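# Seat the kettle upright on its base stud

## Task

Stand the kettle upright on its base so that the base's stud sits inside the ring on the kettle's underside. It must stay there on its own once the grippers let go; a kettle that stays put only because the robot holds it does not count.

## Robot and tools

ROBOT. There are two xArm-style six-joint arms with parallel grippers, named left_arm and right_arm. These are only names. left_arm stands on the +y side of the table and right_arm on the -y side. In the scene frame, the origin is on the table top midway between the arms, +x points out over the table and +z points up. The arm bases (URDF root links) are at left_arm (-0.055, +0.364, 0) m with quat_wxyz (+1.000, 0, 0, -0.026), and right_arm (-0.016, -0.343, 0) m with quat_wxyz (+0.996, 0, 0, -0.091).

GRIPPER. The fingers point along the gripper's +z axis and close along its y axis. The reported hand point is the origin of link pinch. It lies midway between the closed finger pads, about 2 cm short of the fingertips. When the fingers close, the tips move roughly 10 mm further along +z.

execute_actions. Pass {"actions": [...]}. The list may be empty, or hold one action, or hold one wait.
- An empty list moves nothing. It returns the current state with pictures.
- An action is {"rows": [[...], ...], "steps": n}. It has 1 to 15 rows and n from 4 to 15 control steps; n defaults to 15. One step is 1/30 s. Each row is used for one step, and the last row repeats if there are fewer rows than steps.
- A wait is {"steps": n} with n up to 300. It sends nothing new. It returns once n steps have passed since the previous result, and the time you spend writing counts toward those steps.
- Add "pictures": true to an action or wait to get camera images with its result.
- A refused call sends nothing to the robot.

ROW LAYOUT. Every row has exactly 14 plain numbers and always covers both arms, even if only one arm should move. The first 7 are for left_arm: waist, shoulder, elbow, forearm roll, wrist pitch, wrist roll, opening. The last 7 are the same seven for right_arm. The six joint values are absolute target angles in radians, read the same way as the Joint positions line. They are not offsets. To keep an arm still, repeat its current angles.

JOINT RANGES (rad), in that order:
- waist ±6.283
- shoulder ±2.304
- elbow -4.224 to 0.061
- forearm roll ±6.283
- wrist pitch ±2.164
- wrist roll ±6.283

A call is refused if a target goes more than 0.010 rad past a range end and also lies further out than the joint's last reported angle. The true end can differ from the stated one by up to 0.010 rad. Targets beyond it are clipped there and reported as "joint sent to its limit". That line may refer to an earlier action. If the line is missing, that does not prove there is room left.

OPENING. The opening runs from -1 (closed) to +1 (fully open, about 0.084 m between the pads). It is an absolute command on that scale.

MOTION. Each arm moves its joint targets at up to 3.14 rad/s and takes 0.16 s to reach that speed. Its joints are slowed together so they arrive at the same time. On every step, each target is held within 0.623 rad of the joint's measured angle. If the targets would put the hand more than 70 mm from where it is now, they are scaled back. Large moves therefore take several calls. The last 4 steps of each action run after its result is returned, while you write. Between calls the arms keep heading for the last row sent. They stop doing so once all joints have nearly stopped, or once a step is HELD.

RESULTS. The state line gives, for each arm, the pinch position (m) and quat_wxyz in the scene frame, plus linear and angular velocity. The printed position can be off, more so at long reach. Joint positions and Joint velocities list each arm's six joints (rad, rad/s) and then the pad gap (m, m/s). grip_measured is the measured opening on the command scale. Joint torques are the whole drive output, with an offset, a factor and noise; do not read them as contact force. Other lines:
- "joint command not followed": a clearance check changed or blocked some joint targets. The rest of the row still ran.
- HELD: on that step, your row or part of it was not sent.
- TORQUE FAULT: a joint hit its load limit. The arm backs that joint off a little, stays still for 10 s and drops the rest of the call. Load limits (N m) are waist 55.2, shoulder 55.2, elbow 46, forearm roll 24.8, wrist pitch 17.4 and wrist roll 17.4. A held object's weight counts toward them.
- MOTOR HOT: a motor has reached 65 °C.
- OVER-TEMPERATURE FAULT: a motor reached 80 °C and that arm is braked until it cools. Holding a load heats the motors.

GRASPING. To keep hold of something, keep commanding an opening well below grip_measured; the bigger the gap, the harder the squeeze. Each pad pushes with about 24 N at most on objects up to about 6 cm wide. A fast close can press harder and may spring the fingers open. Sending back the grip_measured value still gives a light grip, weaker on wider parts. Held parts may be tugged briefly, so grip firmly.

CAMERAS. All images are 504x504: cam_head_left, cam_head_right, cam_high, cam_low, cam_left_wrist and cam_right_wrist. zoom_image takes {"camera": name, "region": [x0, y0, x1, y1]}, in pixels of that camera's latest image with (0,0) at top left. The region can be at most 504x504, and the tool returns an enlarged view. Calibration is given in OpenCV form (K, D, T_world_to_cam), but real cameras may be off by a few degrees and millimetres. Wrist camera poses are worked out from joint readings.

OTHER TOOLS. read_manual returns only licence texts. finished_scene {"scene": n} ends the current scene, cannot be undone, grades it and reports the next task. Replying without any tool call ends everything.

AVOID. Do not knock anything, the kettle included, off the table. Do not let the arms collide or press on each other. Avoid drops, slips, slams, hard pushes and fast closes on the kettle. Before you finish, open the grippers and move away so the kettle stands seated on the stud by itself.

Each tool is called after "Emit:" in YAML: its name, and indented under it one key for each argument.

## Session

Emit:
execute_actions:
  actions: []

Scene clock: 0.00 s of 4800.00 s.
left_arm: end_effector_position=(+0.5148, +0.5499, +0.2335) grip_measured=+1.00 end_effector_quat_wxyz=(+0.589, +0.750, +0.034, -0.300) end_effector_velocity=(-0.001, +0.001, +0.001) end_effector_angular_velocity=(-0.001, +0.001, +0.002) | right_arm: end_effector_position=(+0.4169, -0.1324, +0.3955) grip_measured=+1.00 end_effector_quat_wxyz=(+0.578, -0.459, -0.484, -0.470) end_effector_velocity=(-0.000, +0.000, +0.000) end_effector_angular_velocity=(-0.000, -0.000, +0.001)
Joint positions: left_arm=[ 0.597 -1.317 -2.097 -0.694 -2.079  0.583  0.084] | right_arm=[ 0.115 -0.461 -0.825  1.427 -1.743 -2.703  0.084]
Joint velocities: left_arm=[ 0.002  0.001  0.001 -0.    -0.001 -0.001  0.   ] | right_arm=[ 0.001  0.001  0.    -0.001 -0.     0.     0.   ]
Joint torques (N m, as the arm reports them, + toward a larger angle): no reading

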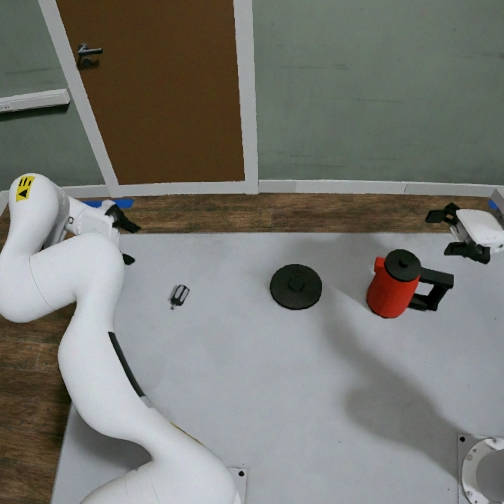

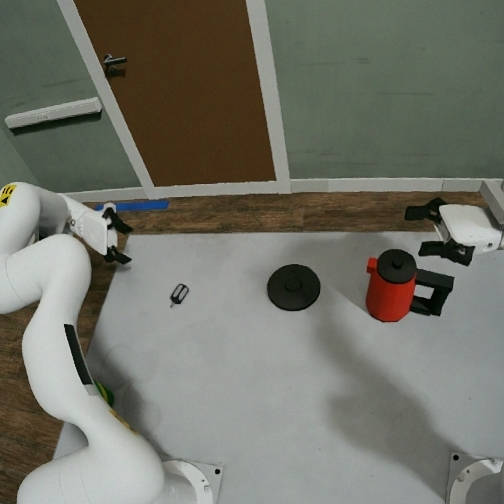

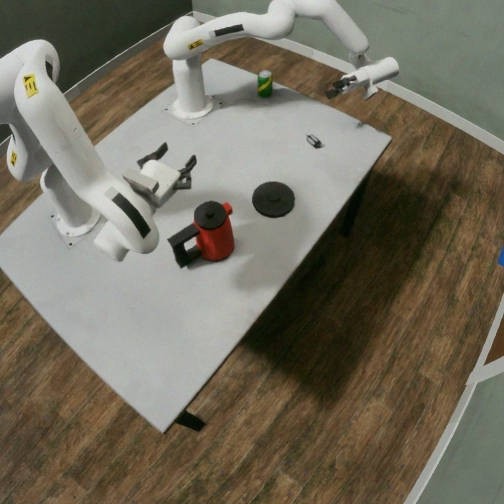

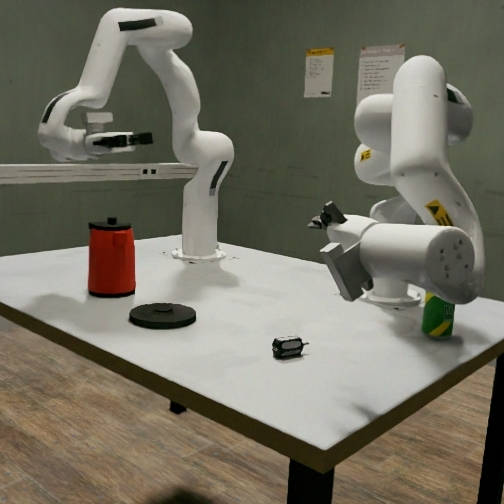

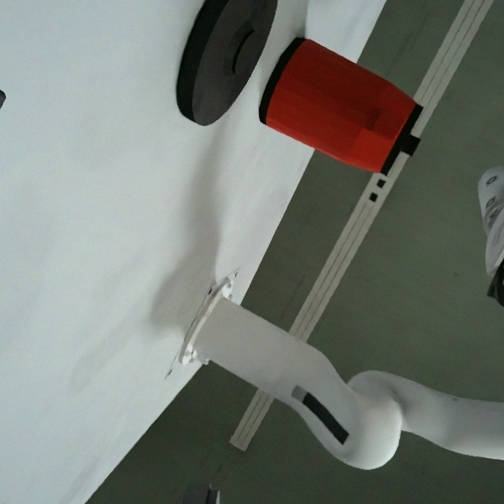

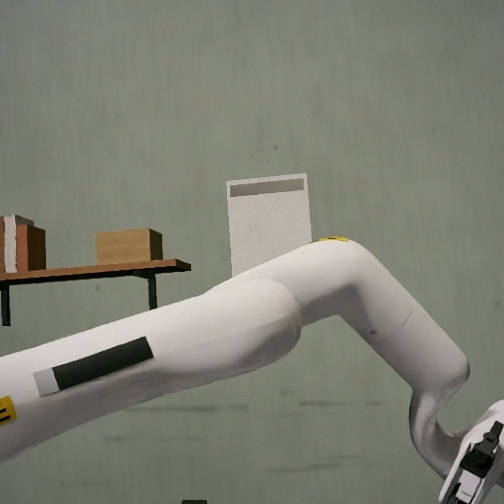

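Emit:
execute_actions:
  actions:
    - {"rows":[[0.597,-1.317,-2.097,-0.694,-2.079,0.583,1,0.3,-0.3,-1.25,1.427,-1.743,-2.703,1]]}

Emit:
execute_actions:
  actions:
    - {"rows":[[0.597,-1.317,-2.097,-0.694,-2.079,0.583,1,0.565,-0.376,-1.191,0,-0.815,-2.703,1]]}

Emit:
execute_actions:
  actions:
    - {"steps":40}
  pictures: true

Scene clock: 1.23 s of 4800.00 s.
left_arm: end_effector_position=(+0.5149, +0.5497, +0.2337) grip_measured=+1.00 end_effector_quat_wxyz=(+0.589, +0.750, +0.034, -0.300) end_effector_velocity=(-0.000, -0.000, -0.000) end_effector_angular_velocity=(+0.001, +0.001, -0.002) | right_arm: end_effector_position=(+0.4478, -0.0933, +0.4892) grip_measured=+1.00 end_effector_quat_wxyz=(+0.523, -0.368, -0.582, -0.503) end_effector_velocity=(+0.055, +0.140, +0.342) end_effector_angular_velocity=(+0.022, -0.939, +0.296)
Joint positions: left_arm=[ 0.597 -1.317 -2.097 -0.694 -2.079  0.583  0.084] | right_arm=[ 0.205 -0.383 -1.031  1.427 -1.743 -2.703  0.084]
Joint velocities: left_arm=[-0.001 -0.    -0.     0.001  0.    -0.001  0.   ] | right_arm=[ 0.295  0.26  -0.68   0.    -0.     0.     0.   ]
Joint torques (N m, as the arm reports them, + toward a larger angle): left_arm=[  3.9   69.98 -10.96   0.75  -1.19  -0.14] | right_arm=[ -0.42  34.33 -14.01   1.44  -0.84   0.59]
Steps of this call (steps 1 to 26: nothing new was sent; steps 27 to 37: the first 11 steps of this action). Readings (joint positions):
27: left_arm=[0.597 -1.317 -2.097 -0.694 -2.079 0.583] | right_arm=[0.115 -0.461 -0.825 1.427 -1.743 -2.703]
28: left_arm=[0.597 -1.317 -2.097 -0.694 -2.079 0.583] | right_arm=[0.116 -0.460 -0.828 1.427 -1.743 -2.703]
30: left_arm=[0.597 -1.317 -2.097 -0.694 -2.079 0.583] | right_arm=[0.131 -0.449 -0.860 1.427 -1.743 -2.703]
34: left_arm=[0.597 -1.317 -2.097 -0.694 -2.079 0.583] | right_arm=[0.175 -0.409 -0.963 1.427 -1.743 -2.703]
37: the state above

Scene clock: 1.73 s of 4800.00 s.
left_arm: end_effector_position=(+0.5149, +0.5497, +0.2337) grip_measured=+1.00 end_effector_quat_wxyz=(+0.589, +0.750, +0.034, -0.300) end_effector_velocity=(-0.000, +0.000, -0.001) end_effector_angular_velocity=(-0.000, +0.002, +0.000) | right_arm: end_effector_position=(+0.4275, -0.0214, +0.4536) grip_measured=+1.00 end_effector_quat_wxyz=(-0.395, +0.313, +0.778, +0.374) end_effector_velocity=(-0.035, +0.027, -0.445) end_effector_angular_velocity=(-1.636, -0.902, +0.444)
Joint positions: left_arm=[ 0.597 -1.317 -2.097 -0.694 -2.079  0.583  0.084] | right_arm=[ 0.398 -0.351 -1.18   1.121 -1.437 -2.703  0.084]
Joint velocities: left_arm=[ 0.    -0.002  0.     0.001  0.    -0.001  0.   ] | right_arm=[ 0.426 -0.067 -0.02  -1.334  1.328  0.001 -0.   ]
Joint torques (N m, as the arm reports them, + toward a larger angle): left_arm=[  4.93  68.67 -10.79   0.47  -1.11  -0.17] | right_arm=[  1.4   35.7  -14.67  -0.05  -0.77   0.6 ]
Steps of this call (steps 1 to 4: the last 4 steps of your previous action; steps 5 to 15: the first 11 steps of this action). Readings (joint positions):
5: left_arm=[0.597 -1.317 -2.097 -0.694 -2.079 0.583] | right_arm=[0.253 -0.341 -1.141 1.427 -1.743 -2.703]
6: left_arm=[0.597 -1.317 -2.097 -0.694 -2.079 0.583] | right_arm=[0.263 -0.334 -1.161 1.425 -1.741 -2.703]
8: left_arm=[0.597 -1.317 -2.097 -0.694 -2.079 0.583] | right_arm=[0.292 -0.330 -1.181 1.391 -1.706 -2.703]
12: left_arm=[0.597 -1.317 -2.097 -0.694 -2.079 0.583] | right_arm=[0.354 -0.344 -1.177 1.245 -1.561 -2.703]
15: the state above

Scene clock: 3.07 s of 4800.00 s.
left_arm: end_effector_position=(+0.5149, +0.5497, +0.2337) grip_measured=+1.00 end_effector_quat_wxyz=(+0.589, +0.750, +0.034, -0.300) end_effector_velocity=(-0.001, +0.001, -0.001) end_effector_angular_velocity=(-0.002, +0.002, +0.001) | right_arm: end_effector_position=(+0.4994, -0.1345, +0.2992) grip_measured=+1.00 end_effector_quat_wxyz=(-0.000, +0.028, +1.000, +0.000) end_effector_velocity=(-0.000, +0.000, +0.000) end_effector_angular_velocity=(-0.000, -0.000, +0.001)
Joint positions: left_arm=[ 0.597 -1.317 -2.097 -0.694 -2.079  0.583  0.084] | right_arm=[ 0.565 -0.376 -1.191  0.    -0.815 -2.703  0.084]
Joint velocities: left_arm=[ 0.002 -0.002  0.001 -0.    -0.001  0.001  0.   ] | right_arm=[ 0.001  0.    -0.    -0.     0.    -0.     0.   ]
Joint torques (N m, as the arm reports them, + toward a larger angle): left_arm=[  3.98  69.87 -10.59   0.4   -1.11  -0.07] | right_arm=[  1.12  36.58 -16.28   0.97   0.65   0.36]
Kept back: nothing.
Steps of this call (steps 1 to 4: the last 4 steps of your previous action; steps 5 to 40: the robot went on to your last target). Readings (joint positions):
1: left_arm=[0.597 -1.317 -2.097 -0.694 -2.079 0.583] | right_arm=[0.412 -0.353 -1.181 1.075 -1.391 -2.703]
2: left_arm=[0.597 -1.317 -2.097 -0.694 -2.079 0.583] | right_arm=[0.426 -0.355 -1.182 1.028 -1.343 -2.703]
4: left_arm=[0.597 -1.317 -2.097 -0.694 -2.079 0.583] | right_arm=[0.452 -0.359 -1.183 0.923 -1.245 -2.703]
8: left_arm=[0.597 -1.317 -2.097 -0.694 -2.079 0.583] | right_arm=[0.501 -0.366 -1.187 0.662 -1.058 -2.703]
40: the state above
camera_calibration (this result's frames):
cam_left_wrist: T_world_to_cam=[[0.376843, -0.305505, 0.874446, -0.193121], [-0.828849, 0.310234, 0.46558, 0.214792], [-0.41352, -0.900234, -0.136308, 0.87247], [0, 0, 0, 1]] pos_world=[0.61159, 0.659792, 0.187795]
cam_right_wrist: T_world_to_cam=[[0.0319619, 0.999069, -0.0289751, 0.162177], [0.999448, -0.0322086, -0.00809037, -0.432435], [-0.00901608, -0.0287006, -0.999547, 0.430749], [0, 0, 0, 1]] pos_world=[0.430897, -0.163592, 0.431754]

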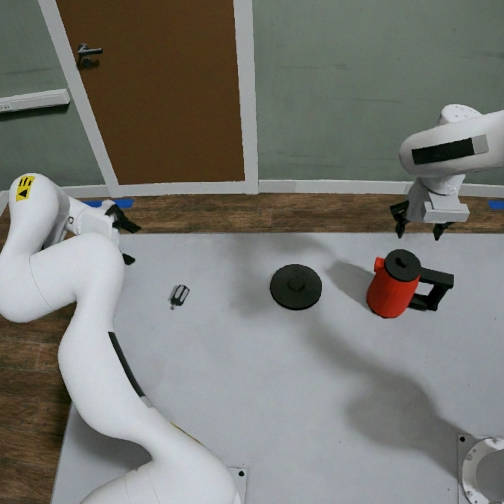

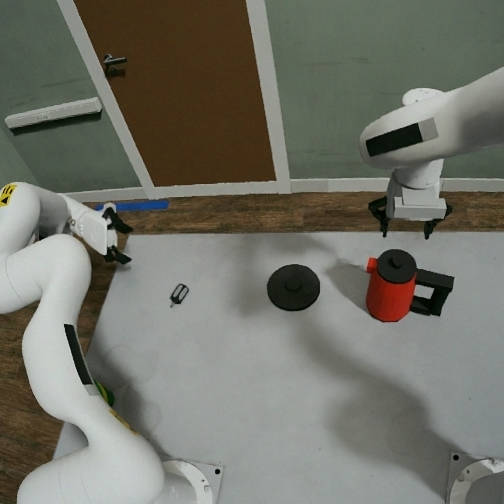

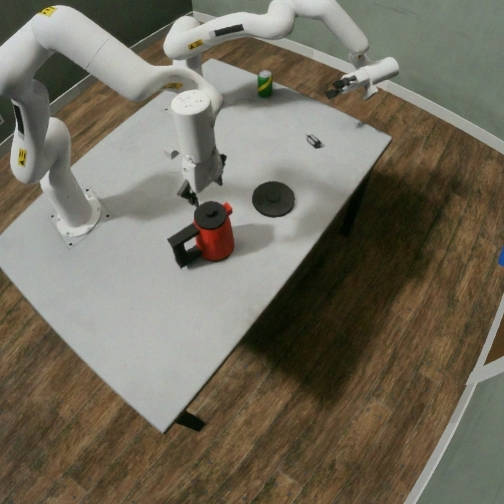

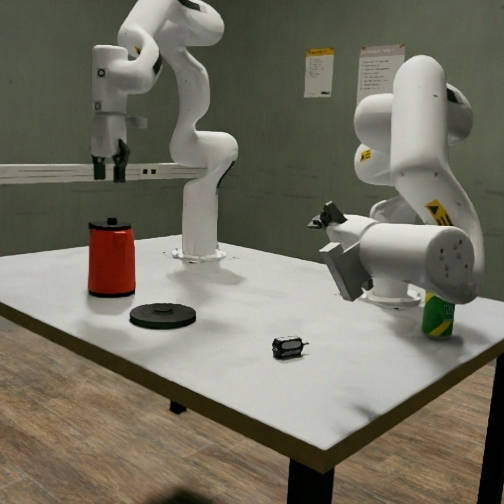

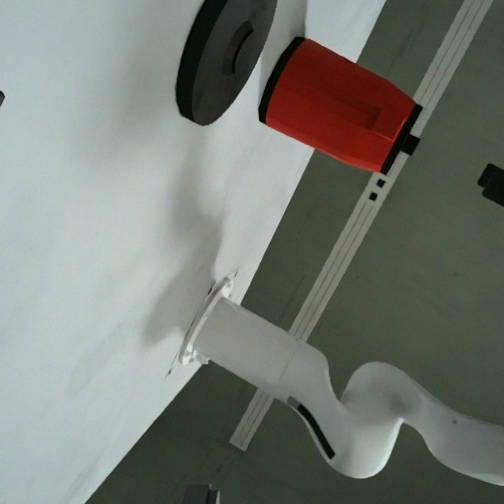

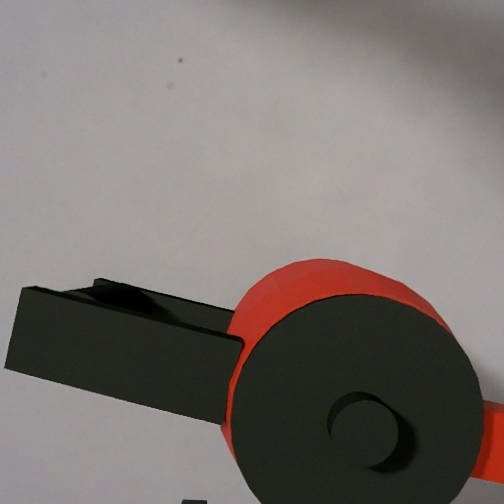

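Emit:
execute_actions:
  actions:
    - {"rows":[[0.9,-0.2,-0.9,-0.694,-2.079,0.583,1,0.572,-0.473,-1.114,0,-0.641,-2.703,0.1]]}

Emit:
execute_actions:
  actions:
    - {"steps":40}
  pictures: true

Emit:
zoom_image:
  camera: "cam_low"
  region: [60,170,210,340]

Scene clock: 3.67 s of 4800.00 s.
left_arm: end_effector_position=(+0.4660, +0.5871, +0.3190) grip_measured=+1.00 end_effector_quat_wxyz=(+0.604, +0.747, +0.073, -0.270) end_effector_velocity=(-0.198, +0.069, +0.306) end_effector_angular_velocity=(+0.004, -0.007, +0.318) | right_arm: end_effector_position=(+0.4948, -0.1325, +0.2204) grip_measured=+0.09 end_effector_quat_wxyz=(-0.001, +0.024, +1.000, -0.001) end_effector_velocity=(+0.007, +0.006, -0.048) end_effector_angular_velocity=(+0.019, -0.047, +0.005)
Joint positions: left_arm=[ 0.7   -1.081 -1.86  -0.694 -2.079  0.583  0.084] | right_arm=[ 0.571 -0.466 -1.119 -0.    -0.655 -2.703  0.048]
Joint velocities: left_arm=[ 0.318  0.882  0.874 -0.001 -0.001 -0.     0.   ] | right_arm=[ 0.005 -0.06   0.037  0.     0.148 -0.     0.   ]
Joint torques (N m, as the arm reports them, + toward a larger angle): left_arm=[ -2.24  67.3  -10.4    0.1   -1.09  -0.11] | right_arm=[ -0.61  43.41 -15.11   0.8    0.66   0.21]
Steps of this call (steps 1 to 7: the robot went on to your last target; steps 8 to 18: the first 11 steps of this action). Readings (joint positions):
8: left_arm=[0.597 -1.317 -2.097 -0.694 -2.079 0.583] | right_arm=[0.565 -0.376 -1.191 0.000 -0.815 -2.703]
9: left_arm=[0.598 -1.314 -2.094 -0.694 -2.079 0.583] | right_arm=[0.565 -0.377 -1.190 0.000 -0.812 -2.703]
11: left_arm=[0.613 -1.282 -2.056 -0.694 -2.078 0.583] | right_arm=[0.566 -0.395 -1.177 0.000 -0.776 -2.703]
15: left_arm=[0.667 -1.167 -1.946 -0.694 -2.079 0.583] | right_arm=[0.571 -0.453 -1.129 -0.000 -0.681 -2.703]
18: the state above

Scene clock: 5.00 s of 4800.00 s.
left_arm: end_effector_position=(+0.2230, +0.4721, +0.5021) grip_measured=+1.00 end_effector_quat_wxyz=(+0.645, +0.711, +0.157, -0.232) end_effector_velocity=(-0.002, -0.002, +0.001) end_effector_angular_velocity=(+0.001, -0.001, +0.002) | right_arm: end_effector_position=(+0.4948, -0.1322, +0.2150) grip_measured=+0.09 end_effector_quat_wxyz=(+0.000, +0.024, +1.000, -0.000) end_effector_velocity=(+0.001, -0.000, +0.000) end_effector_angular_velocity=(+0.000, -0.001, -0.002)
Joint positions: left_arm=[ 0.9   -0.201 -0.901 -0.694 -2.079  0.583  0.084] | right_arm=[ 0.572 -0.473 -1.114  0.    -0.641 -2.703  0.048]
Joint velocities: left_arm=[ 0.002  0.009  0.008  0.    -0.     0.     0.   ] | right_arm=[-0.001 -0.    -0.    -0.     0.     0.001  0.   ]
Joint torques (N m, as the arm reports them, + toward a larger angle): left_arm=[  4.02  29.54 -11.4    0.81  -1.05  -0.09] | right_arm=[  0.47  35.11 -14.04   1.65   0.68   0.67]
Kept back: nothing.
Steps of this call (steps 1 to 4: the last 4 steps of your previous action; steps 5 to 40: the robot went on to your last target). Readings (joint positions):
1: left_arm=[0.710 -1.051 -1.831 -0.694 -2.079 0.583] | right_arm=[0.572 -0.468 -1.118 -0.000 -0.651 -2.703]
2: left_arm=[0.720 -1.021 -1.801 -0.694 -2.079 0.583] | right_arm=[0.572 -0.469 -1.117 -0.000 -0.648 -2.703]
4: left_arm=[0.739 -0.961 -1.740 -0.694 -2.079 0.583] | right_arm=[0.572 -0.471 -1.116 0.000 -0.645 -2.703]
8: left_arm=[0.771 -0.836 -1.615 -0.694 -2.079 0.583] | right_arm=[0.572 -0.472 -1.115 0.000 -0.642 -2.703]
40: the state above
camera_calibration (this result's frames):
cam_left_wrist: T_world_to_cam=[[0.496686, -0.127172, 0.858563, -0.444513], [-0.857876, 0.0782015, 0.507872, -0.0333118], [-0.131728, -0.988793, -0.0702559, 0.664258], [0, 0, 0, 1]] pos_world=[0.279707, 0.602889, 0.445228]
cam_right_wrist: T_world_to_cam=[[0.0249071, 0.999268, -0.0290209, 0.161132], [0.999651, -0.0251507, -0.00805916, -0.427556], [-0.00878316, -0.02881, -0.999546, 0.346386], [0, 0, 0, 1]] pos_world=[0.426436, -0.161788, 0.347459]

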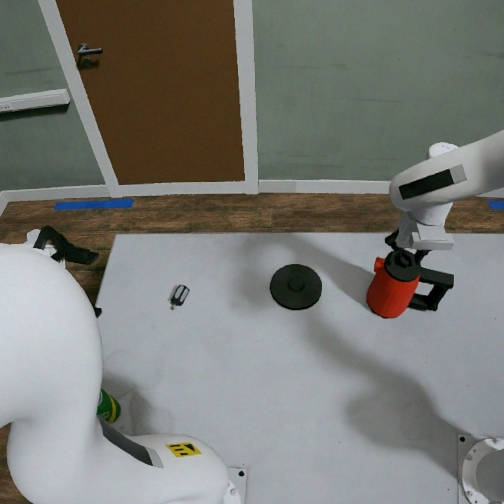

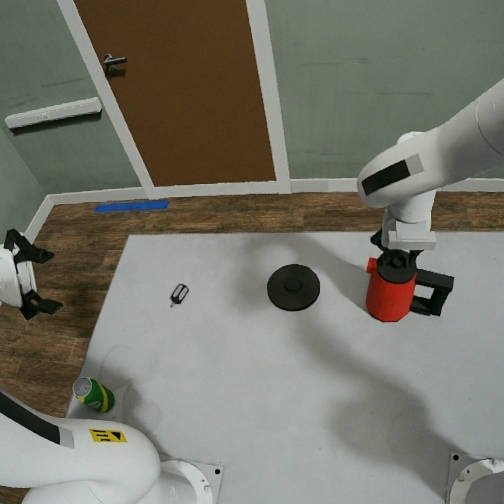

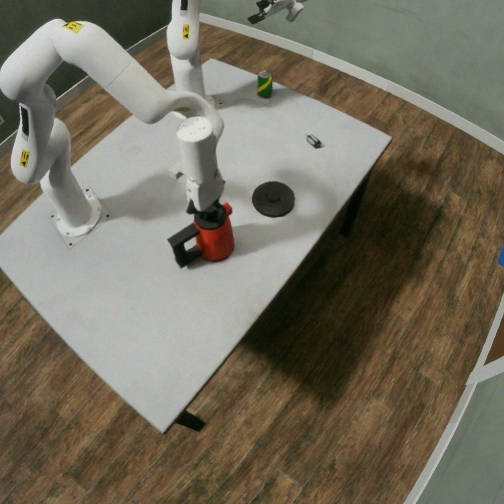

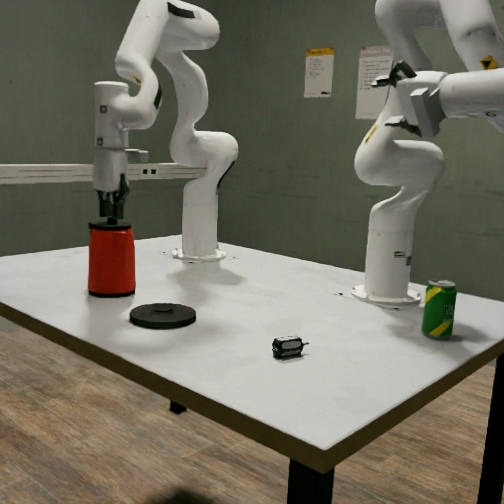

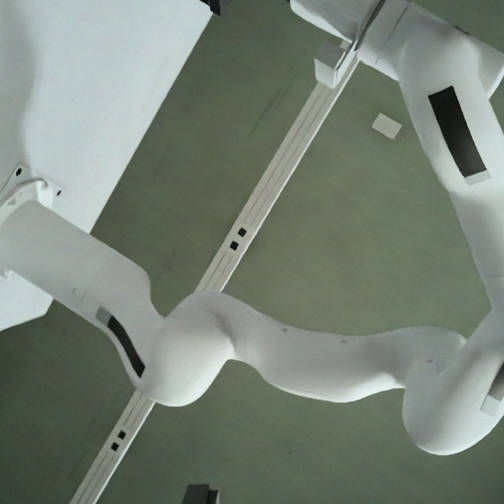

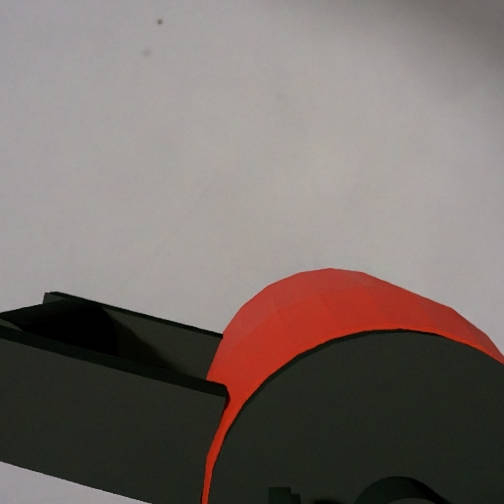

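Region (60, 170, 210, 340) of cam_low's 504x504 image, scaled by 2.965, with more detail than that image has; it fills the left 445 columns of this view, and the rest is white.

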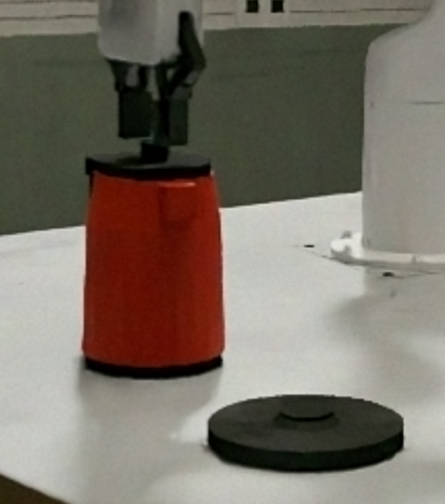

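Emit:
execute_actions:
  actions:
    - {"rows":[[0.9,-0.2,-0.9,-0.694,-2.079,0.583,1,0.572,-0.492,-1.107,0,-0.615,-2.703,-0.2]]}

Emit:
execute_actions:
  actions:
    - {"rows":[[0.9,-0.2,-0.9,-0.694,-2.079,0.583,1,0.572,-0.492,-1.107,0,-0.615,-2.703,-0.4],[0.9,-0.2,-0.9,-0.694,-2.079,0.583,1,0.572,-0.492,-1.107,0,-0.615,-2.703,-0.5],[0.9,-0.2,-0.9,-0.694,-2.079,0.583,1,0.572,-0.492,-1.107,0,-0.615,-2.703,-1]]}

Emit:
execute_actions:
  actions:
    - {"rows":[[0.9,-0.2,-0.9,-0.694,-2.079,0.583,1,0.572,-0.473,-1.114,0,-0.641,-2.703,-1]]}

Emit:
execute_actions:
  actions:
    - {"rows":[[0.9,-0.2,-0.9,-0.694,-2.079,0.583,1,0.572,-0.42,-1.15,0,-0.73,-2.703,-1]]}
  pictures: true

Scene clock: 5.67 s of 4800.00 s.
left_arm: end_effector_position=(+0.2227, +0.4718, +0.5023) grip_measured=+1.00 end_effector_quat_wxyz=(+0.645, +0.711, +0.157, -0.232) end_effector_velocity=(+0.000, +0.000, +0.001) end_effector_angular_velocity=(+0.002, -0.002, +0.000) | right_arm: end_effector_position=(+0.4947, -0.1322, +0.2024) grip_measured=-0.22 end_effector_quat_wxyz=(+0.000, +0.024, +1.000, -0.000) end_effector_velocity=(+0.001, +0.001, -0.004) end_effector_angular_velocity=(+0.001, -0.003, -0.001)
Joint positions: left_arm=[ 0.9   -0.2   -0.9   -0.694 -2.079  0.583  0.084] | right_arm=[ 0.572 -0.491 -1.107  0.    -0.616 -2.703  0.035]
Joint velocities: left_arm=[ 0.001  0.002 -0.001  0.     0.     0.     0.   ] | right_arm=[ 0.001 -0.007  0.001  0.     0.011  0.002  0.   ]
Joint torques (N m, as the arm reports them, + toward a larger angle): left_arm=[  6.14  30.37 -11.19   0.33  -1.16  -0.11] | right_arm=[ -1.12  36.88 -14.34   1.54   0.64   0.37]
Steps of this call (steps 1 to 9: the robot went on to your last target; steps 10 to 20: the first 11 steps of this action). Readings (joint positions):
10: left_arm=[0.900 -0.200 -0.900 -0.694 -2.079 0.583] | right_arm=[0.572 -0.473 -1.114 -0.000 -0.641 -2.703]
11: left_arm=[0.900 -0.200 -0.900 -0.694 -2.079 0.583] | right_arm=[0.572 -0.474 -1.114 0.000 -0.638 -2.703]
13: left_arm=[0.900 -0.200 -0.900 -0.694 -2.079 0.583] | right_arm=[0.572 -0.483 -1.111 0.000 -0.627 -2.703]
17: left_arm=[0.900 -0.200 -0.900 -0.694 -2.079 0.583] | right_arm=[0.572 -0.490 -1.107 -0.000 -0.618 -2.703]
20: the state above

Scene clock: 6.17 s of 4800.00 s.
left_arm: end_effector_position=(+0.2227, +0.4718, +0.5023) grip_measured=+1.00 end_effector_quat_wxyz=(+0.645, +0.711, +0.157, -0.232) end_effector_velocity=(+0.000, -0.000, -0.000) end_effector_angular_velocity=(+0.001, +0.002, -0.000) | right_arm: end_effector_position=(+0.4947, -0.1322, +0.2019) grip_measured=-0.47 end_effector_quat_wxyz=(+0.000, +0.024, +1.000, +0.000) end_effector_velocity=(-0.000, +0.000, +0.000) end_effector_angular_velocity=(+0.000, +0.001, -0.000)
Joint positions: left_arm=[ 0.9   -0.2   -0.9   -0.694 -2.079  0.583  0.084] | right_arm=[ 0.572 -0.492 -1.107  0.    -0.615 -2.703  0.023]
Joint velocities: left_arm=[-0.001 -0.    -0.    -0.     0.001 -0.002  0.   ] | right_arm=[ 0.     0.    -0.     0.    -0.001 -0.     0.   ]
Joint torques (N m, as the arm reports them, + toward a larger angle): left_arm=[  5.94  31.78 -10.45   0.81  -1.08   0.03] | right_arm=[ -1.22  37.77 -14.     1.73   0.24   0.45]
Steps of this call (steps 1 to 4: the last 4 steps of your previous action; steps 5 to 15: the first 11 steps of this action). Readings (joint positions):
5: left_arm=[0.900 -0.200 -0.900 -0.694 -2.079 0.583] | right_arm=[0.572 -0.492 -1.107 0.000 -0.615 -2.703]
6: left_arm=[0.900 -0.200 -0.900 -0.694 -2.079 0.583] | right_arm=[0.572 -0.492 -1.107 0.000 -0.615 -2.703]
8: left_arm=[0.900 -0.200 -0.900 -0.694 -2.079 0.583] | right_arm=[0.572 -0.492 -1.107 0.000 -0.615 -2.703]
12: left_arm=[0.900 -0.200 -0.900 -0.694 -2.079 0.583] | right_arm=[0.572 -0.492 -1.107 0.000 -0.615 -2.703]
15: the state above

Scene clock: 6.67 s of 4800.00 s.
left_arm: end_effector_position=(+0.2227, +0.4718, +0.5023) grip_measured=+1.00 end_effector_quat_wxyz=(+0.645, +0.711, +0.157, -0.232) end_effector_velocity=(-0.000, +0.000, -0.000) end_effector_angular_velocity=(-0.001, +0.002, +0.000) | right_arm: end_effector_position=(+0.4946, -0.1322, +0.2143) grip_measured=-0.47 end_effector_quat_wxyz=(-0.000, +0.024, +1.000, -0.000) end_effector_velocity=(-0.003, -0.001, +0.004) end_effector_angular_velocity=(-0.004, +0.009, +0.001)
Joint positions: left_arm=[ 0.9   -0.2   -0.9   -0.694 -2.079  0.583  0.084] | right_arm=[ 0.572 -0.474 -1.113  0.    -0.64  -2.703  0.023]
Joint velocities: left_arm=[ 0.001 -0.001  0.     0.001 -0.001 -0.001  0.   ] | right_arm=[ 0.     0.007  0.     0.    -0.017 -0.001 -0.   ]
Joint torques (N m, as the arm reports them, + toward a larger angle): left_arm=[  5.36  31.52 -10.36   0.37  -1.13  -0.09] | right_arm=[ -0.34  36.99 -16.88   1.33   0.5    0.29]
Steps of this call (steps 1 to 4: the last 4 steps of your previous action; steps 5 to 15: the first 11 steps of this action). Readings (joint positions):
5: left_arm=[0.900 -0.200 -0.900 -0.694 -2.079 0.583] | right_arm=[0.572 -0.492 -1.107 0.000 -0.615 -2.703]
6: left_arm=[0.900 -0.200 -0.900 -0.694 -2.079 0.583] | right_arm=[0.572 -0.491 -1.107 -0.000 -0.618 -2.703]
8: left_arm=[0.900 -0.200 -0.900 -0.694 -2.079 0.583] | right_arm=[0.572 -0.483 -1.109 -0.000 -0.629 -2.703]
12: left_arm=[0.900 -0.200 -0.900 -0.694 -2.079 0.583] | right_arm=[0.572 -0.475 -1.113 -0.000 -0.638 -2.703]
15: the state above

Scene clock: 7.17 s of 4800.00 s.
left_arm: end_effector_position=(+0.2227, +0.4718, +0.5023) grip_measured=+1.00 end_effector_quat_wxyz=(+0.645, +0.711, +0.157, -0.232) end_effector_velocity=(+0.000, -0.001, -0.000) end_effector_angular_velocity=(-0.001, +0.001, -0.002) | right_arm: end_effector_position=(+0.4969, -0.1313, +0.2561) grip_measured=-0.47 end_effector_quat_wxyz=(+0.000, +0.024, +1.000, +0.000) end_effector_velocity=(-0.012, -0.004, +0.012) end_effector_angular_velocity=(-0.014, +0.038, -0.001)
Joint positions: left_arm=[ 0.9   -0.2   -0.9   -0.694 -2.079  0.583  0.084] | right_arm=[ 0.572 -0.423 -1.148  0.    -0.725 -2.703  0.023]
Joint velocities: left_arm=[-0.003 -0.     0.    -0.001  0.    -0.     0.   ] | right_arm=[ 0.001  0.02  -0.002  0.002 -0.062  0.    -0.   ]
Joint torques (N m, as the arm reports them, + toward a larger angle): left_arm=[  4.8   31.46 -10.07   0.05  -1.23  -0.12] | right_arm=[  1.45  37.92 -16.5    1.13   1.34   0.5 ]
Steps of this call (steps 1 to 4: the last 4 steps of your previous action; steps 5 to 15: the first 11 steps of this action). Readings (joint positions):
5: left_arm=[0.900 -0.200 -0.900 -0.694 -2.079 0.583] | right_arm=[0.572 -0.473 -1.114 -0.000 -0.641 -2.703]
6: left_arm=[0.900 -0.200 -0.900 -0.694 -2.079 0.583] | right_arm=[0.572 -0.472 -1.115 -0.000 -0.644 -2.703]
8: left_arm=[0.900 -0.200 -0.900 -0.694 -2.079 0.583] | right_arm=[0.572 -0.455 -1.125 -0.000 -0.674 -2.703]
12: left_arm=[0.900 -0.200 -0.900 -0.694 -2.079 0.583] | right_arm=[0.572 -0.426 -1.147 0.000 -0.716 -2.703]
15: the state above
camera_calibration (this result's frames):
cam_left_wrist: T_world_to_cam=[[0.496669, -0.127092, 0.858584, -0.444541], [-0.857915, 0.0780286, 0.507832, -0.0335032], [-0.131535, -0.988817, -0.0702795, 0.66397], [0, 0, 0, 1]] pos_world=[0.279383, 0.602661, 0.445354]
cam_right_wrist: T_world_to_cam=[[0.0249444, 0.999273, -0.0288462, 0.161314], [0.999653, -0.025177, -0.00772852, -0.429433], [-0.00844916, -0.0286434, -0.999554, 0.387416], [0, 0, 0, 1]] pos_world=[0.428534, -0.160911, 0.388578]

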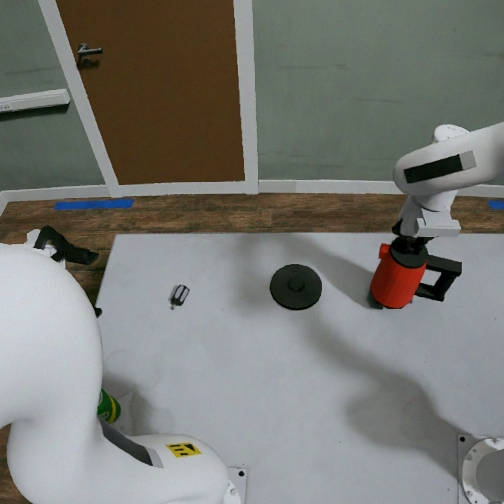

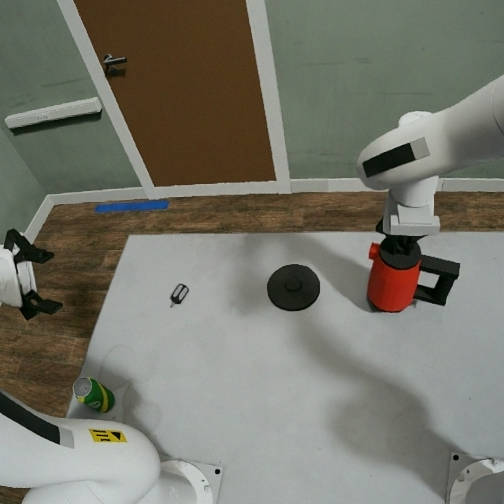

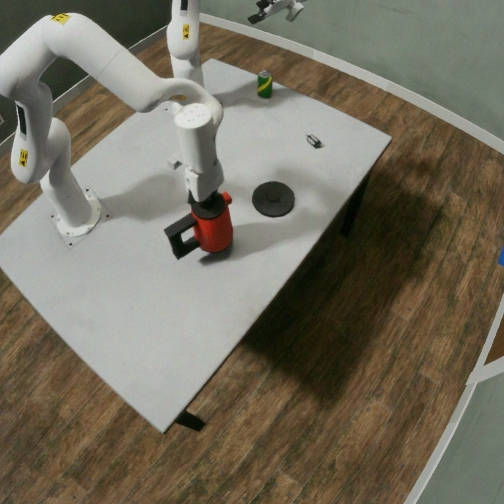

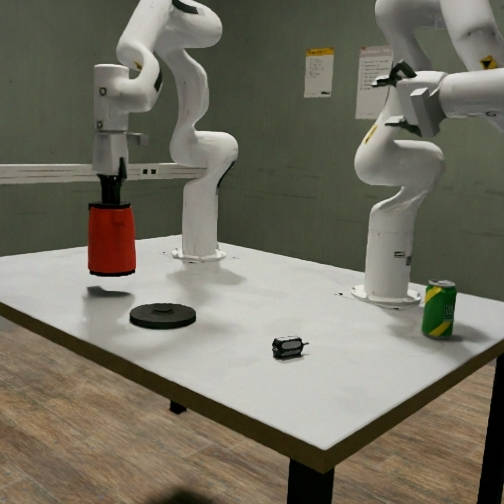

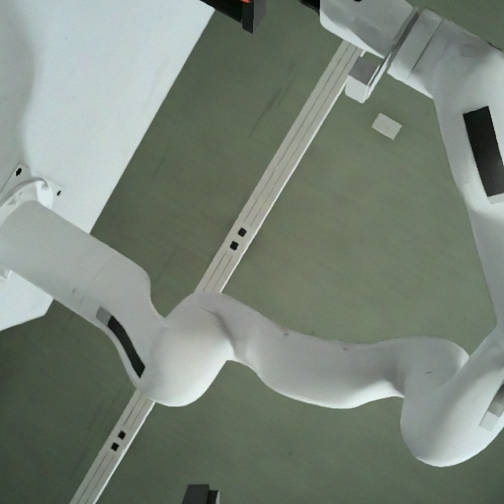

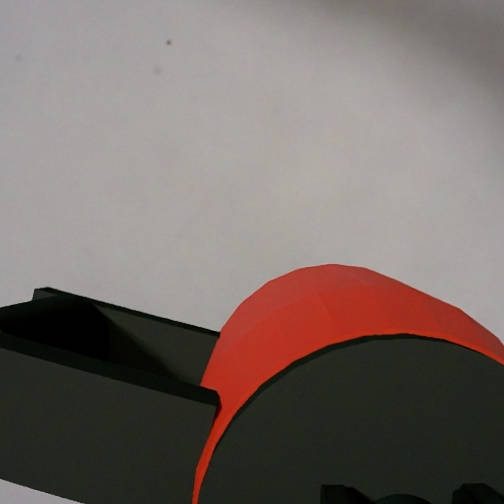

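Emit:
execute_actions:
  actions:
    - {"rows":[[0.9,-0.2,-0.9,-0.694,-2.079,0.583,1,0.65,-0.53,-1.31,0,-0.78,-2.703,-1]],"steps":10}

Emit:
execute_actions:
  actions:
    - {"rows":[[0.9,-0.2,-0.9,-0.694,-2.079,0.583,1,0.73,-0.64,-1.475,0,-0.835,-2.703,-1]],"steps":10}

Emit:
execute_actions:
  actions:
    - {"rows":[[0.9,-0.2,-0.9,-0.694,-2.079,0.583,1,0.81,-0.75,-1.64,0,-0.89,-2.703,-1]],"steps":10}

Emit:
execute_actions:
  actions:
    - {"rows":[[0.9,-0.2,-0.9,-0.694,-2.079,0.583,1,0.882,-0.855,-1.795,0,-0.94,-2.703,-1]]}

Emit:
execute_actions:
  actions:
    - {"steps":20}
  pictures: true

Emit:
zoom_image:
  camera: "cam_low"
  region: [100,200,230,340]

Emit:
zoom_image:
  camera: "cam_high"
  region: [220,130,330,240]

Scene clock: 7.77 s of 4800.00 s.
left_arm: end_effector_position=(+0.2227, +0.4718, +0.5023) grip_measured=+1.00 end_effector_quat_wxyz=(+0.645, +0.711, +0.157, -0.232) end_effector_velocity=(+0.000, -0.000, +0.000) end_effector_angular_velocity=(+0.001, -0.001, -0.001) | right_arm: end_effector_position=(+0.5132, -0.0948, +0.2588) grip_measured=-0.47 end_effector_quat_wxyz=(+0.000, +0.001, +1.000, +0.000) end_effector_velocity=(+0.117, +0.309, -0.003) end_effector_angular_velocity=(+0.025, -0.039, +0.386)
Joint positions: left_arm=[ 0.9   -0.2   -0.9   -0.694 -2.079  0.583  0.084] | right_arm=[ 0.619 -0.486 -1.246  0.    -0.76  -2.703  0.023]
Joint velocities: left_arm=[-0.001  0.    -0.001  0.    -0.    -0.     0.   ] | right_arm=[ 0.391 -0.519 -0.747  0.009 -0.181 -0.001 -0.   ]
Joint torques (N m, as the arm reports them, + toward a larger angle): left_arm=[ 4.39 30.01 -9.79 -0.36 -1.2  -0.14] | right_arm=[-11.92  54.8  -11.32   0.01  -0.05   0.39]
Steps of this call (steps 1 to 4: the last 4 steps of your previous action; steps 5 to 12: the robot went on to your last target; steps 13 to 18: the first 6 steps of this action). Readings (joint positions):
13: left_arm=[0.900 -0.200 -0.900 -0.694 -2.079 0.583] | right_arm=[0.572 -0.420 -1.150 -0.000 -0.730 -2.703]
14: left_arm=[0.900 -0.200 -0.900 -0.694 -2.079 0.583] | right_arm=[0.573 -0.422 -1.153 -0.000 -0.731 -2.703]
16: left_arm=[0.900 -0.200 -0.900 -0.694 -2.079 0.583] | right_arm=[0.589 -0.446 -1.188 -0.000 -0.744 -2.703]
18: the state above

Scene clock: 8.10 s of 4800.00 s.
left_arm: end_effector_position=(+0.2227, +0.4718, +0.5023) grip_measured=+1.00 end_effector_quat_wxyz=(+0.645, +0.711, +0.157, -0.232) end_effector_velocity=(+0.000, -0.000, -0.000) end_effector_angular_velocity=(-0.001, -0.001, -0.001) | right_arm: end_effector_position=(+0.5326, -0.0321, +0.2585) grip_measured=-0.47 end_effector_quat_wxyz=(+0.000, -0.038, +0.999, +0.000) end_effector_velocity=(+0.070, +0.349, -0.013) end_effector_angular_velocity=(+0.030, -0.036, +0.416)
Joint positions: left_arm=[ 0.9   -0.2   -0.9   -0.694 -2.079  0.583  0.084] | right_arm=[ 0.696 -0.594 -1.406  0.    -0.812 -2.703  0.023]
Joint velocities: left_arm=[-0.001 -0.001 -0.    -0.    -0.     0.001  0.   ] | right_arm=[ 0.424 -0.541 -0.796  0.012 -0.209 -0.001 -0.   ]
Joint torques (N m, as the arm reports them, + toward a larger angle): left_arm=[  4.18  29.91 -10.32   0.18  -1.1   -0.09] | right_arm=[-15.01  61.71 -14.54   0.17  -0.29   0.63]
Steps of this call (steps 1 to 4: the last 4 steps of your previous action; steps 5 to 10: the first 6 steps of this action). Readings (joint positions):
5: left_arm=[0.900 -0.200 -0.900 -0.694 -2.079 0.583] | right_arm=[0.645 -0.523 -1.300 0.000 -0.776 -2.703]
6: left_arm=[0.900 -0.200 -0.900 -0.694 -2.079 0.583] | right_arm=[0.648 -0.527 -1.305 0.000 -0.779 -2.703]
8: left_arm=[0.900 -0.200 -0.900 -0.694 -2.079 0.583] | right_arm=[0.665 -0.552 -1.344 -0.000 -0.794 -2.703]
10: the state above

Scene clock: 8.43 s of 4800.00 s.
left_arm: end_effector_position=(+0.2227, +0.4718, +0.5023) grip_measured=+1.00 end_effector_quat_wxyz=(+0.645, +0.711, +0.157, -0.232) end_effector_velocity=(+0.000, -0.000, -0.000) end_effector_angular_velocity=(-0.001, +0.002, -0.001) | right_arm: end_effector_position=(+0.5423, +0.0350, +0.2556) grip_measured=-0.47 end_effector_quat_wxyz=(+0.000, -0.078, +0.997, +0.000) end_effector_velocity=(+0.009, +0.360, -0.034) end_effector_angular_velocity=(+0.026, -0.022, +0.422)
Joint positions: left_arm=[ 0.9   -0.2   -0.9   -0.694 -2.079  0.583  0.084] | right_arm=[ 0.776 -0.703 -1.57  -0.    -0.867 -2.703  0.023]
Joint velocities: left_arm=[-0.002 -0.002 -0.    -0.     0.    -0.001  0.   ] | right_arm=[ 0.431 -0.544 -0.789  0.012 -0.212  0.001  0.001]
Joint torques (N m, as the arm reports them, + toward a larger angle): left_arm=[  3.28  30.99 -10.84   0.48  -1.08  -0.15] | right_arm=[-17.57  61.57 -11.73  -0.37  -0.46   0.45]
Steps of this call (steps 1 to 4: the last 4 steps of your previous action; steps 5 to 10: the first 6 steps of this action). Readings (joint positions):
5: left_arm=[0.900 -0.200 -0.900 -0.694 -2.079 0.583] | right_arm=[0.725 -0.633 -1.464 0.000 -0.831 -2.703]
6: left_arm=[0.900 -0.200 -0.900 -0.694 -2.079 0.583] | right_arm=[0.727 -0.636 -1.470 0.000 -0.834 -2.703]
8: left_arm=[0.900 -0.200 -0.900 -0.694 -2.079 0.583] | right_arm=[0.744 -0.662 -1.509 -0.000 -0.849 -2.703]
10: the state above

Scene clock: 8.93 s of 4800.00 s.
left_arm: end_effector_position=(+0.2227, +0.4718, +0.5023) grip_measured=+1.00 end_effector_quat_wxyz=(+0.645, +0.711, +0.157, -0.232) end_effector_velocity=(+0.000, +0.000, +0.000) end_effector_angular_velocity=(-0.000, +0.000, +0.000) | right_arm: end_effector_position=(+0.5398, +0.1220, +0.2458) grip_measured=-0.47 end_effector_quat_wxyz=(+0.000, -0.128, +0.992, +0.000) end_effector_velocity=(+0.001, +0.033, +0.001) end_effector_angular_velocity=(-0.002, -0.000, +0.035)
Joint positions: left_arm=[ 0.9   -0.2   -0.9   -0.694 -2.079  0.583  0.084] | right_arm=[ 0.877 -0.848 -1.784  0.    -0.936 -2.703  0.023]
Joint velocities: left_arm=[-0.    -0.    -0.001 -0.001 -0.    -0.001  0.   ] | right_arm=[ 0.035 -0.063 -0.108 -0.002 -0.046  0.001  0.001]
Joint torques (N m, as the arm reports them, + toward a larger angle): left_arm=[  3.71  29.91 -10.13   0.27  -1.1   -0.13] | right_arm=[  0.22  58.55 -15.59   1.56   0.42   0.36]
Steps of this call (steps 1 to 4: the last 4 steps of your previous action; steps 5 to 15: the first 11 steps of this action). Readings (joint positions):
5: left_arm=[0.900 -0.200 -0.900 -0.694 -2.079 0.583] | right_arm=[0.805 -0.743 -1.628 0.000 -0.886 -2.703]
6: left_arm=[0.900 -0.200 -0.900 -0.694 -2.079 0.583] | right_arm=[0.807 -0.746 -1.635 -0.000 -0.889 -2.703]
8: left_arm=[0.900 -0.200 -0.900 -0.694 -2.079 0.583] | right_arm=[0.823 -0.772 -1.674 -0.000 -0.903 -2.703]
12: left_arm=[0.900 -0.200 -0.900 -0.694 -2.079 0.583] | right_arm=[0.870 -0.836 -1.765 0.000 -0.929 -2.703]
15: the state above

Scene clock: 9.60 s of 4800.00 s.
left_arm: end_effector_position=(+0.2227, +0.4718, +0.5023) grip_measured=+1.00 end_effector_quat_wxyz=(+0.645, +0.711, +0.157, -0.232) end_effector_velocity=(+0.000, +0.000, +0.000) end_effector_angular_velocity=(-0.000, -0.002, +0.001) | right_arm: end_effector_position=(+0.5394, +0.1259, +0.2453) grip_measured=-0.47 end_effector_quat_wxyz=(+0.000, -0.131, +0.991, +0.000) end_effector_velocity=(+0.001, +0.001, +0.002) end_effector_angular_velocity=(+0.004, -0.005, +0.002)
Joint positions: left_arm=[ 0.9   -0.2   -0.9   -0.694 -2.079  0.583  0.084] | right_arm=[ 0.882 -0.855 -1.795 -0.    -0.94  -2.703  0.023]
Joint velocities: left_arm=[ 0.001 -0.001 -0.001 -0.    -0.     0.002  0.   ] | right_arm=[ 0.001  0.001 -0.002  0.     0.003 -0.002  0.   ]
Joint torques (N m, as the arm reports them, + toward a larger angle): left_arm=[  4.64  32.15 -10.26   0.55  -1.08  -0.24] | right_arm=[  0.1   54.98 -17.48   1.94   0.36   0.76]
Kept back: nothing.
Steps of this call (steps 1 to 4: the last 4 steps of your previous action; steps 5 to 20: the robot went on to your last target). Readings (joint positions):
1: left_arm=[0.900 -0.200 -0.900 -0.694 -2.079 0.583] | right_arm=[0.878 -0.850 -1.787 -0.000 -0.937 -2.703]
2: left_arm=[0.900 -0.200 -0.900 -0.694 -2.079 0.583] | right_arm=[0.879 -0.851 -1.790 -0.000 -0.938 -2.703]
4: left_arm=[0.900 -0.200 -0.900 -0.694 -2.079 0.583] | right_arm=[0.880 -0.853 -1.792 -0.000 -0.940 -2.703]
8: left_arm=[0.900 -0.200 -0.900 -0.694 -2.079 0.583] | right_arm=[0.881 -0.854 -1.794 -0.000 -0.940 -2.703]
20: the state above
camera_calibration (this result's frames):
cam_left_wrist: T_world_to_cam=[[0.496669, -0.127092, 0.858584, -0.444541], [-0.857915, 0.0780286, 0.507832, -0.0335033], [-0.131535, -0.988817, -0.0702796, 0.66397], [0, 0, 0, 1]] pos_world=[0.279382, 0.602661, 0.445354]
cam_right_wrist: T_world_to_cam=[[-0.281087, 0.959245, -0.0289832, 0.0730671], [0.959682, 0.280975, -0.00795774, -0.482457], [0.000510107, -0.0300514, -0.999548, 0.379734], [0, 0, 0, 1]] pos_world=[0.48335, 0.0768803, 0.377841]

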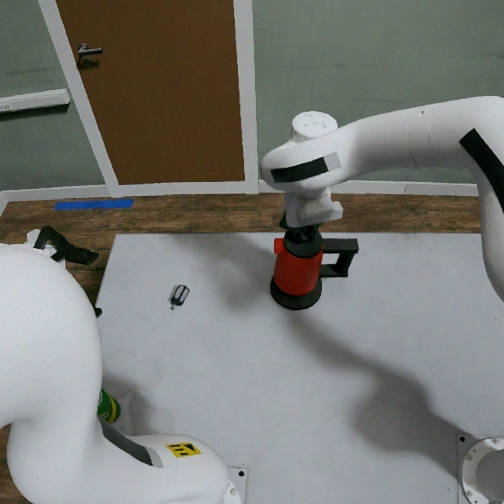

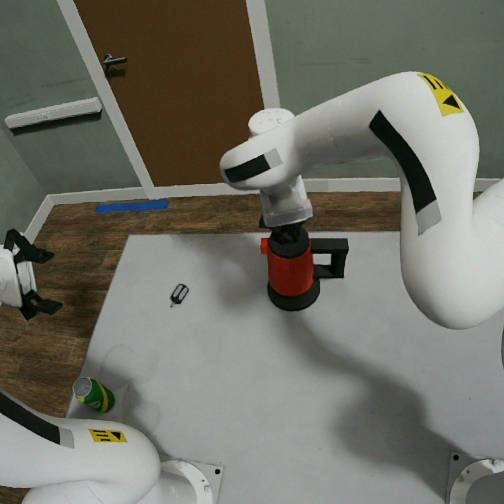

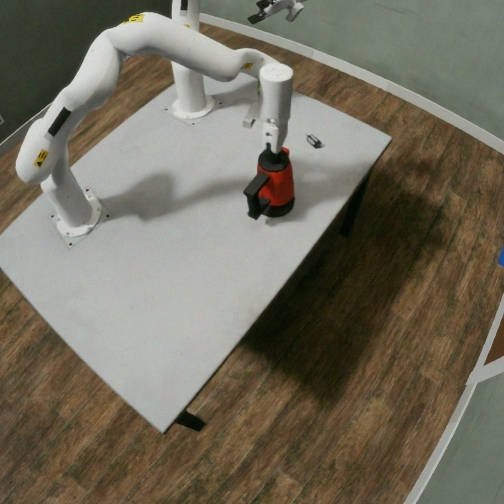

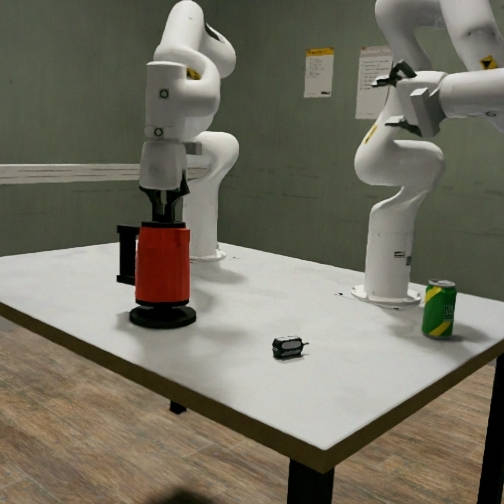

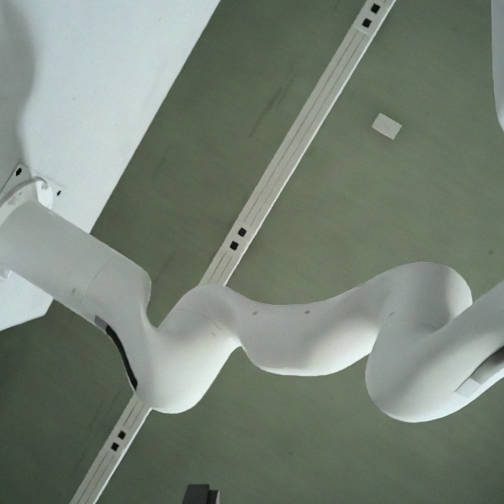

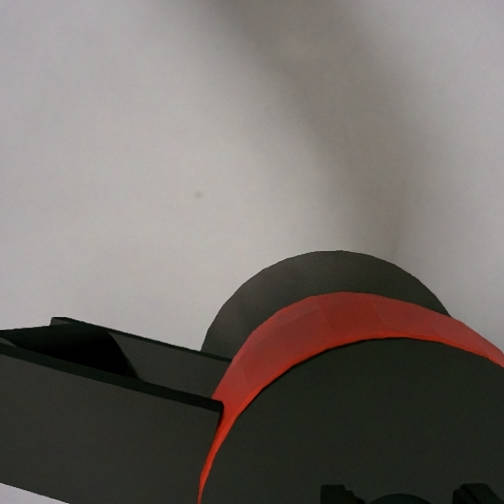

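Region (100, 200, 230, 340) of cam_low's 504x504 image, scaled by 3.600, with more detail than that image has; it fills the left 468 columns of this view, and the rest is white.

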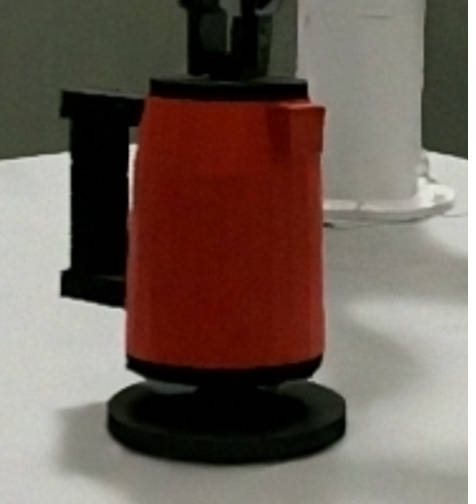

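Region (220, 130, 330, 240) of cam_high's 504x504 image, scaled by 4.582, with more detail than that image has.

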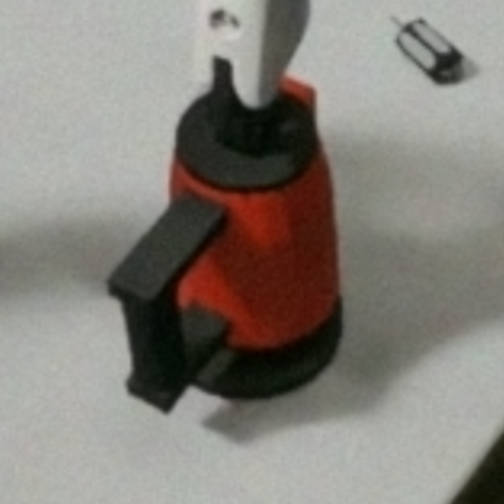

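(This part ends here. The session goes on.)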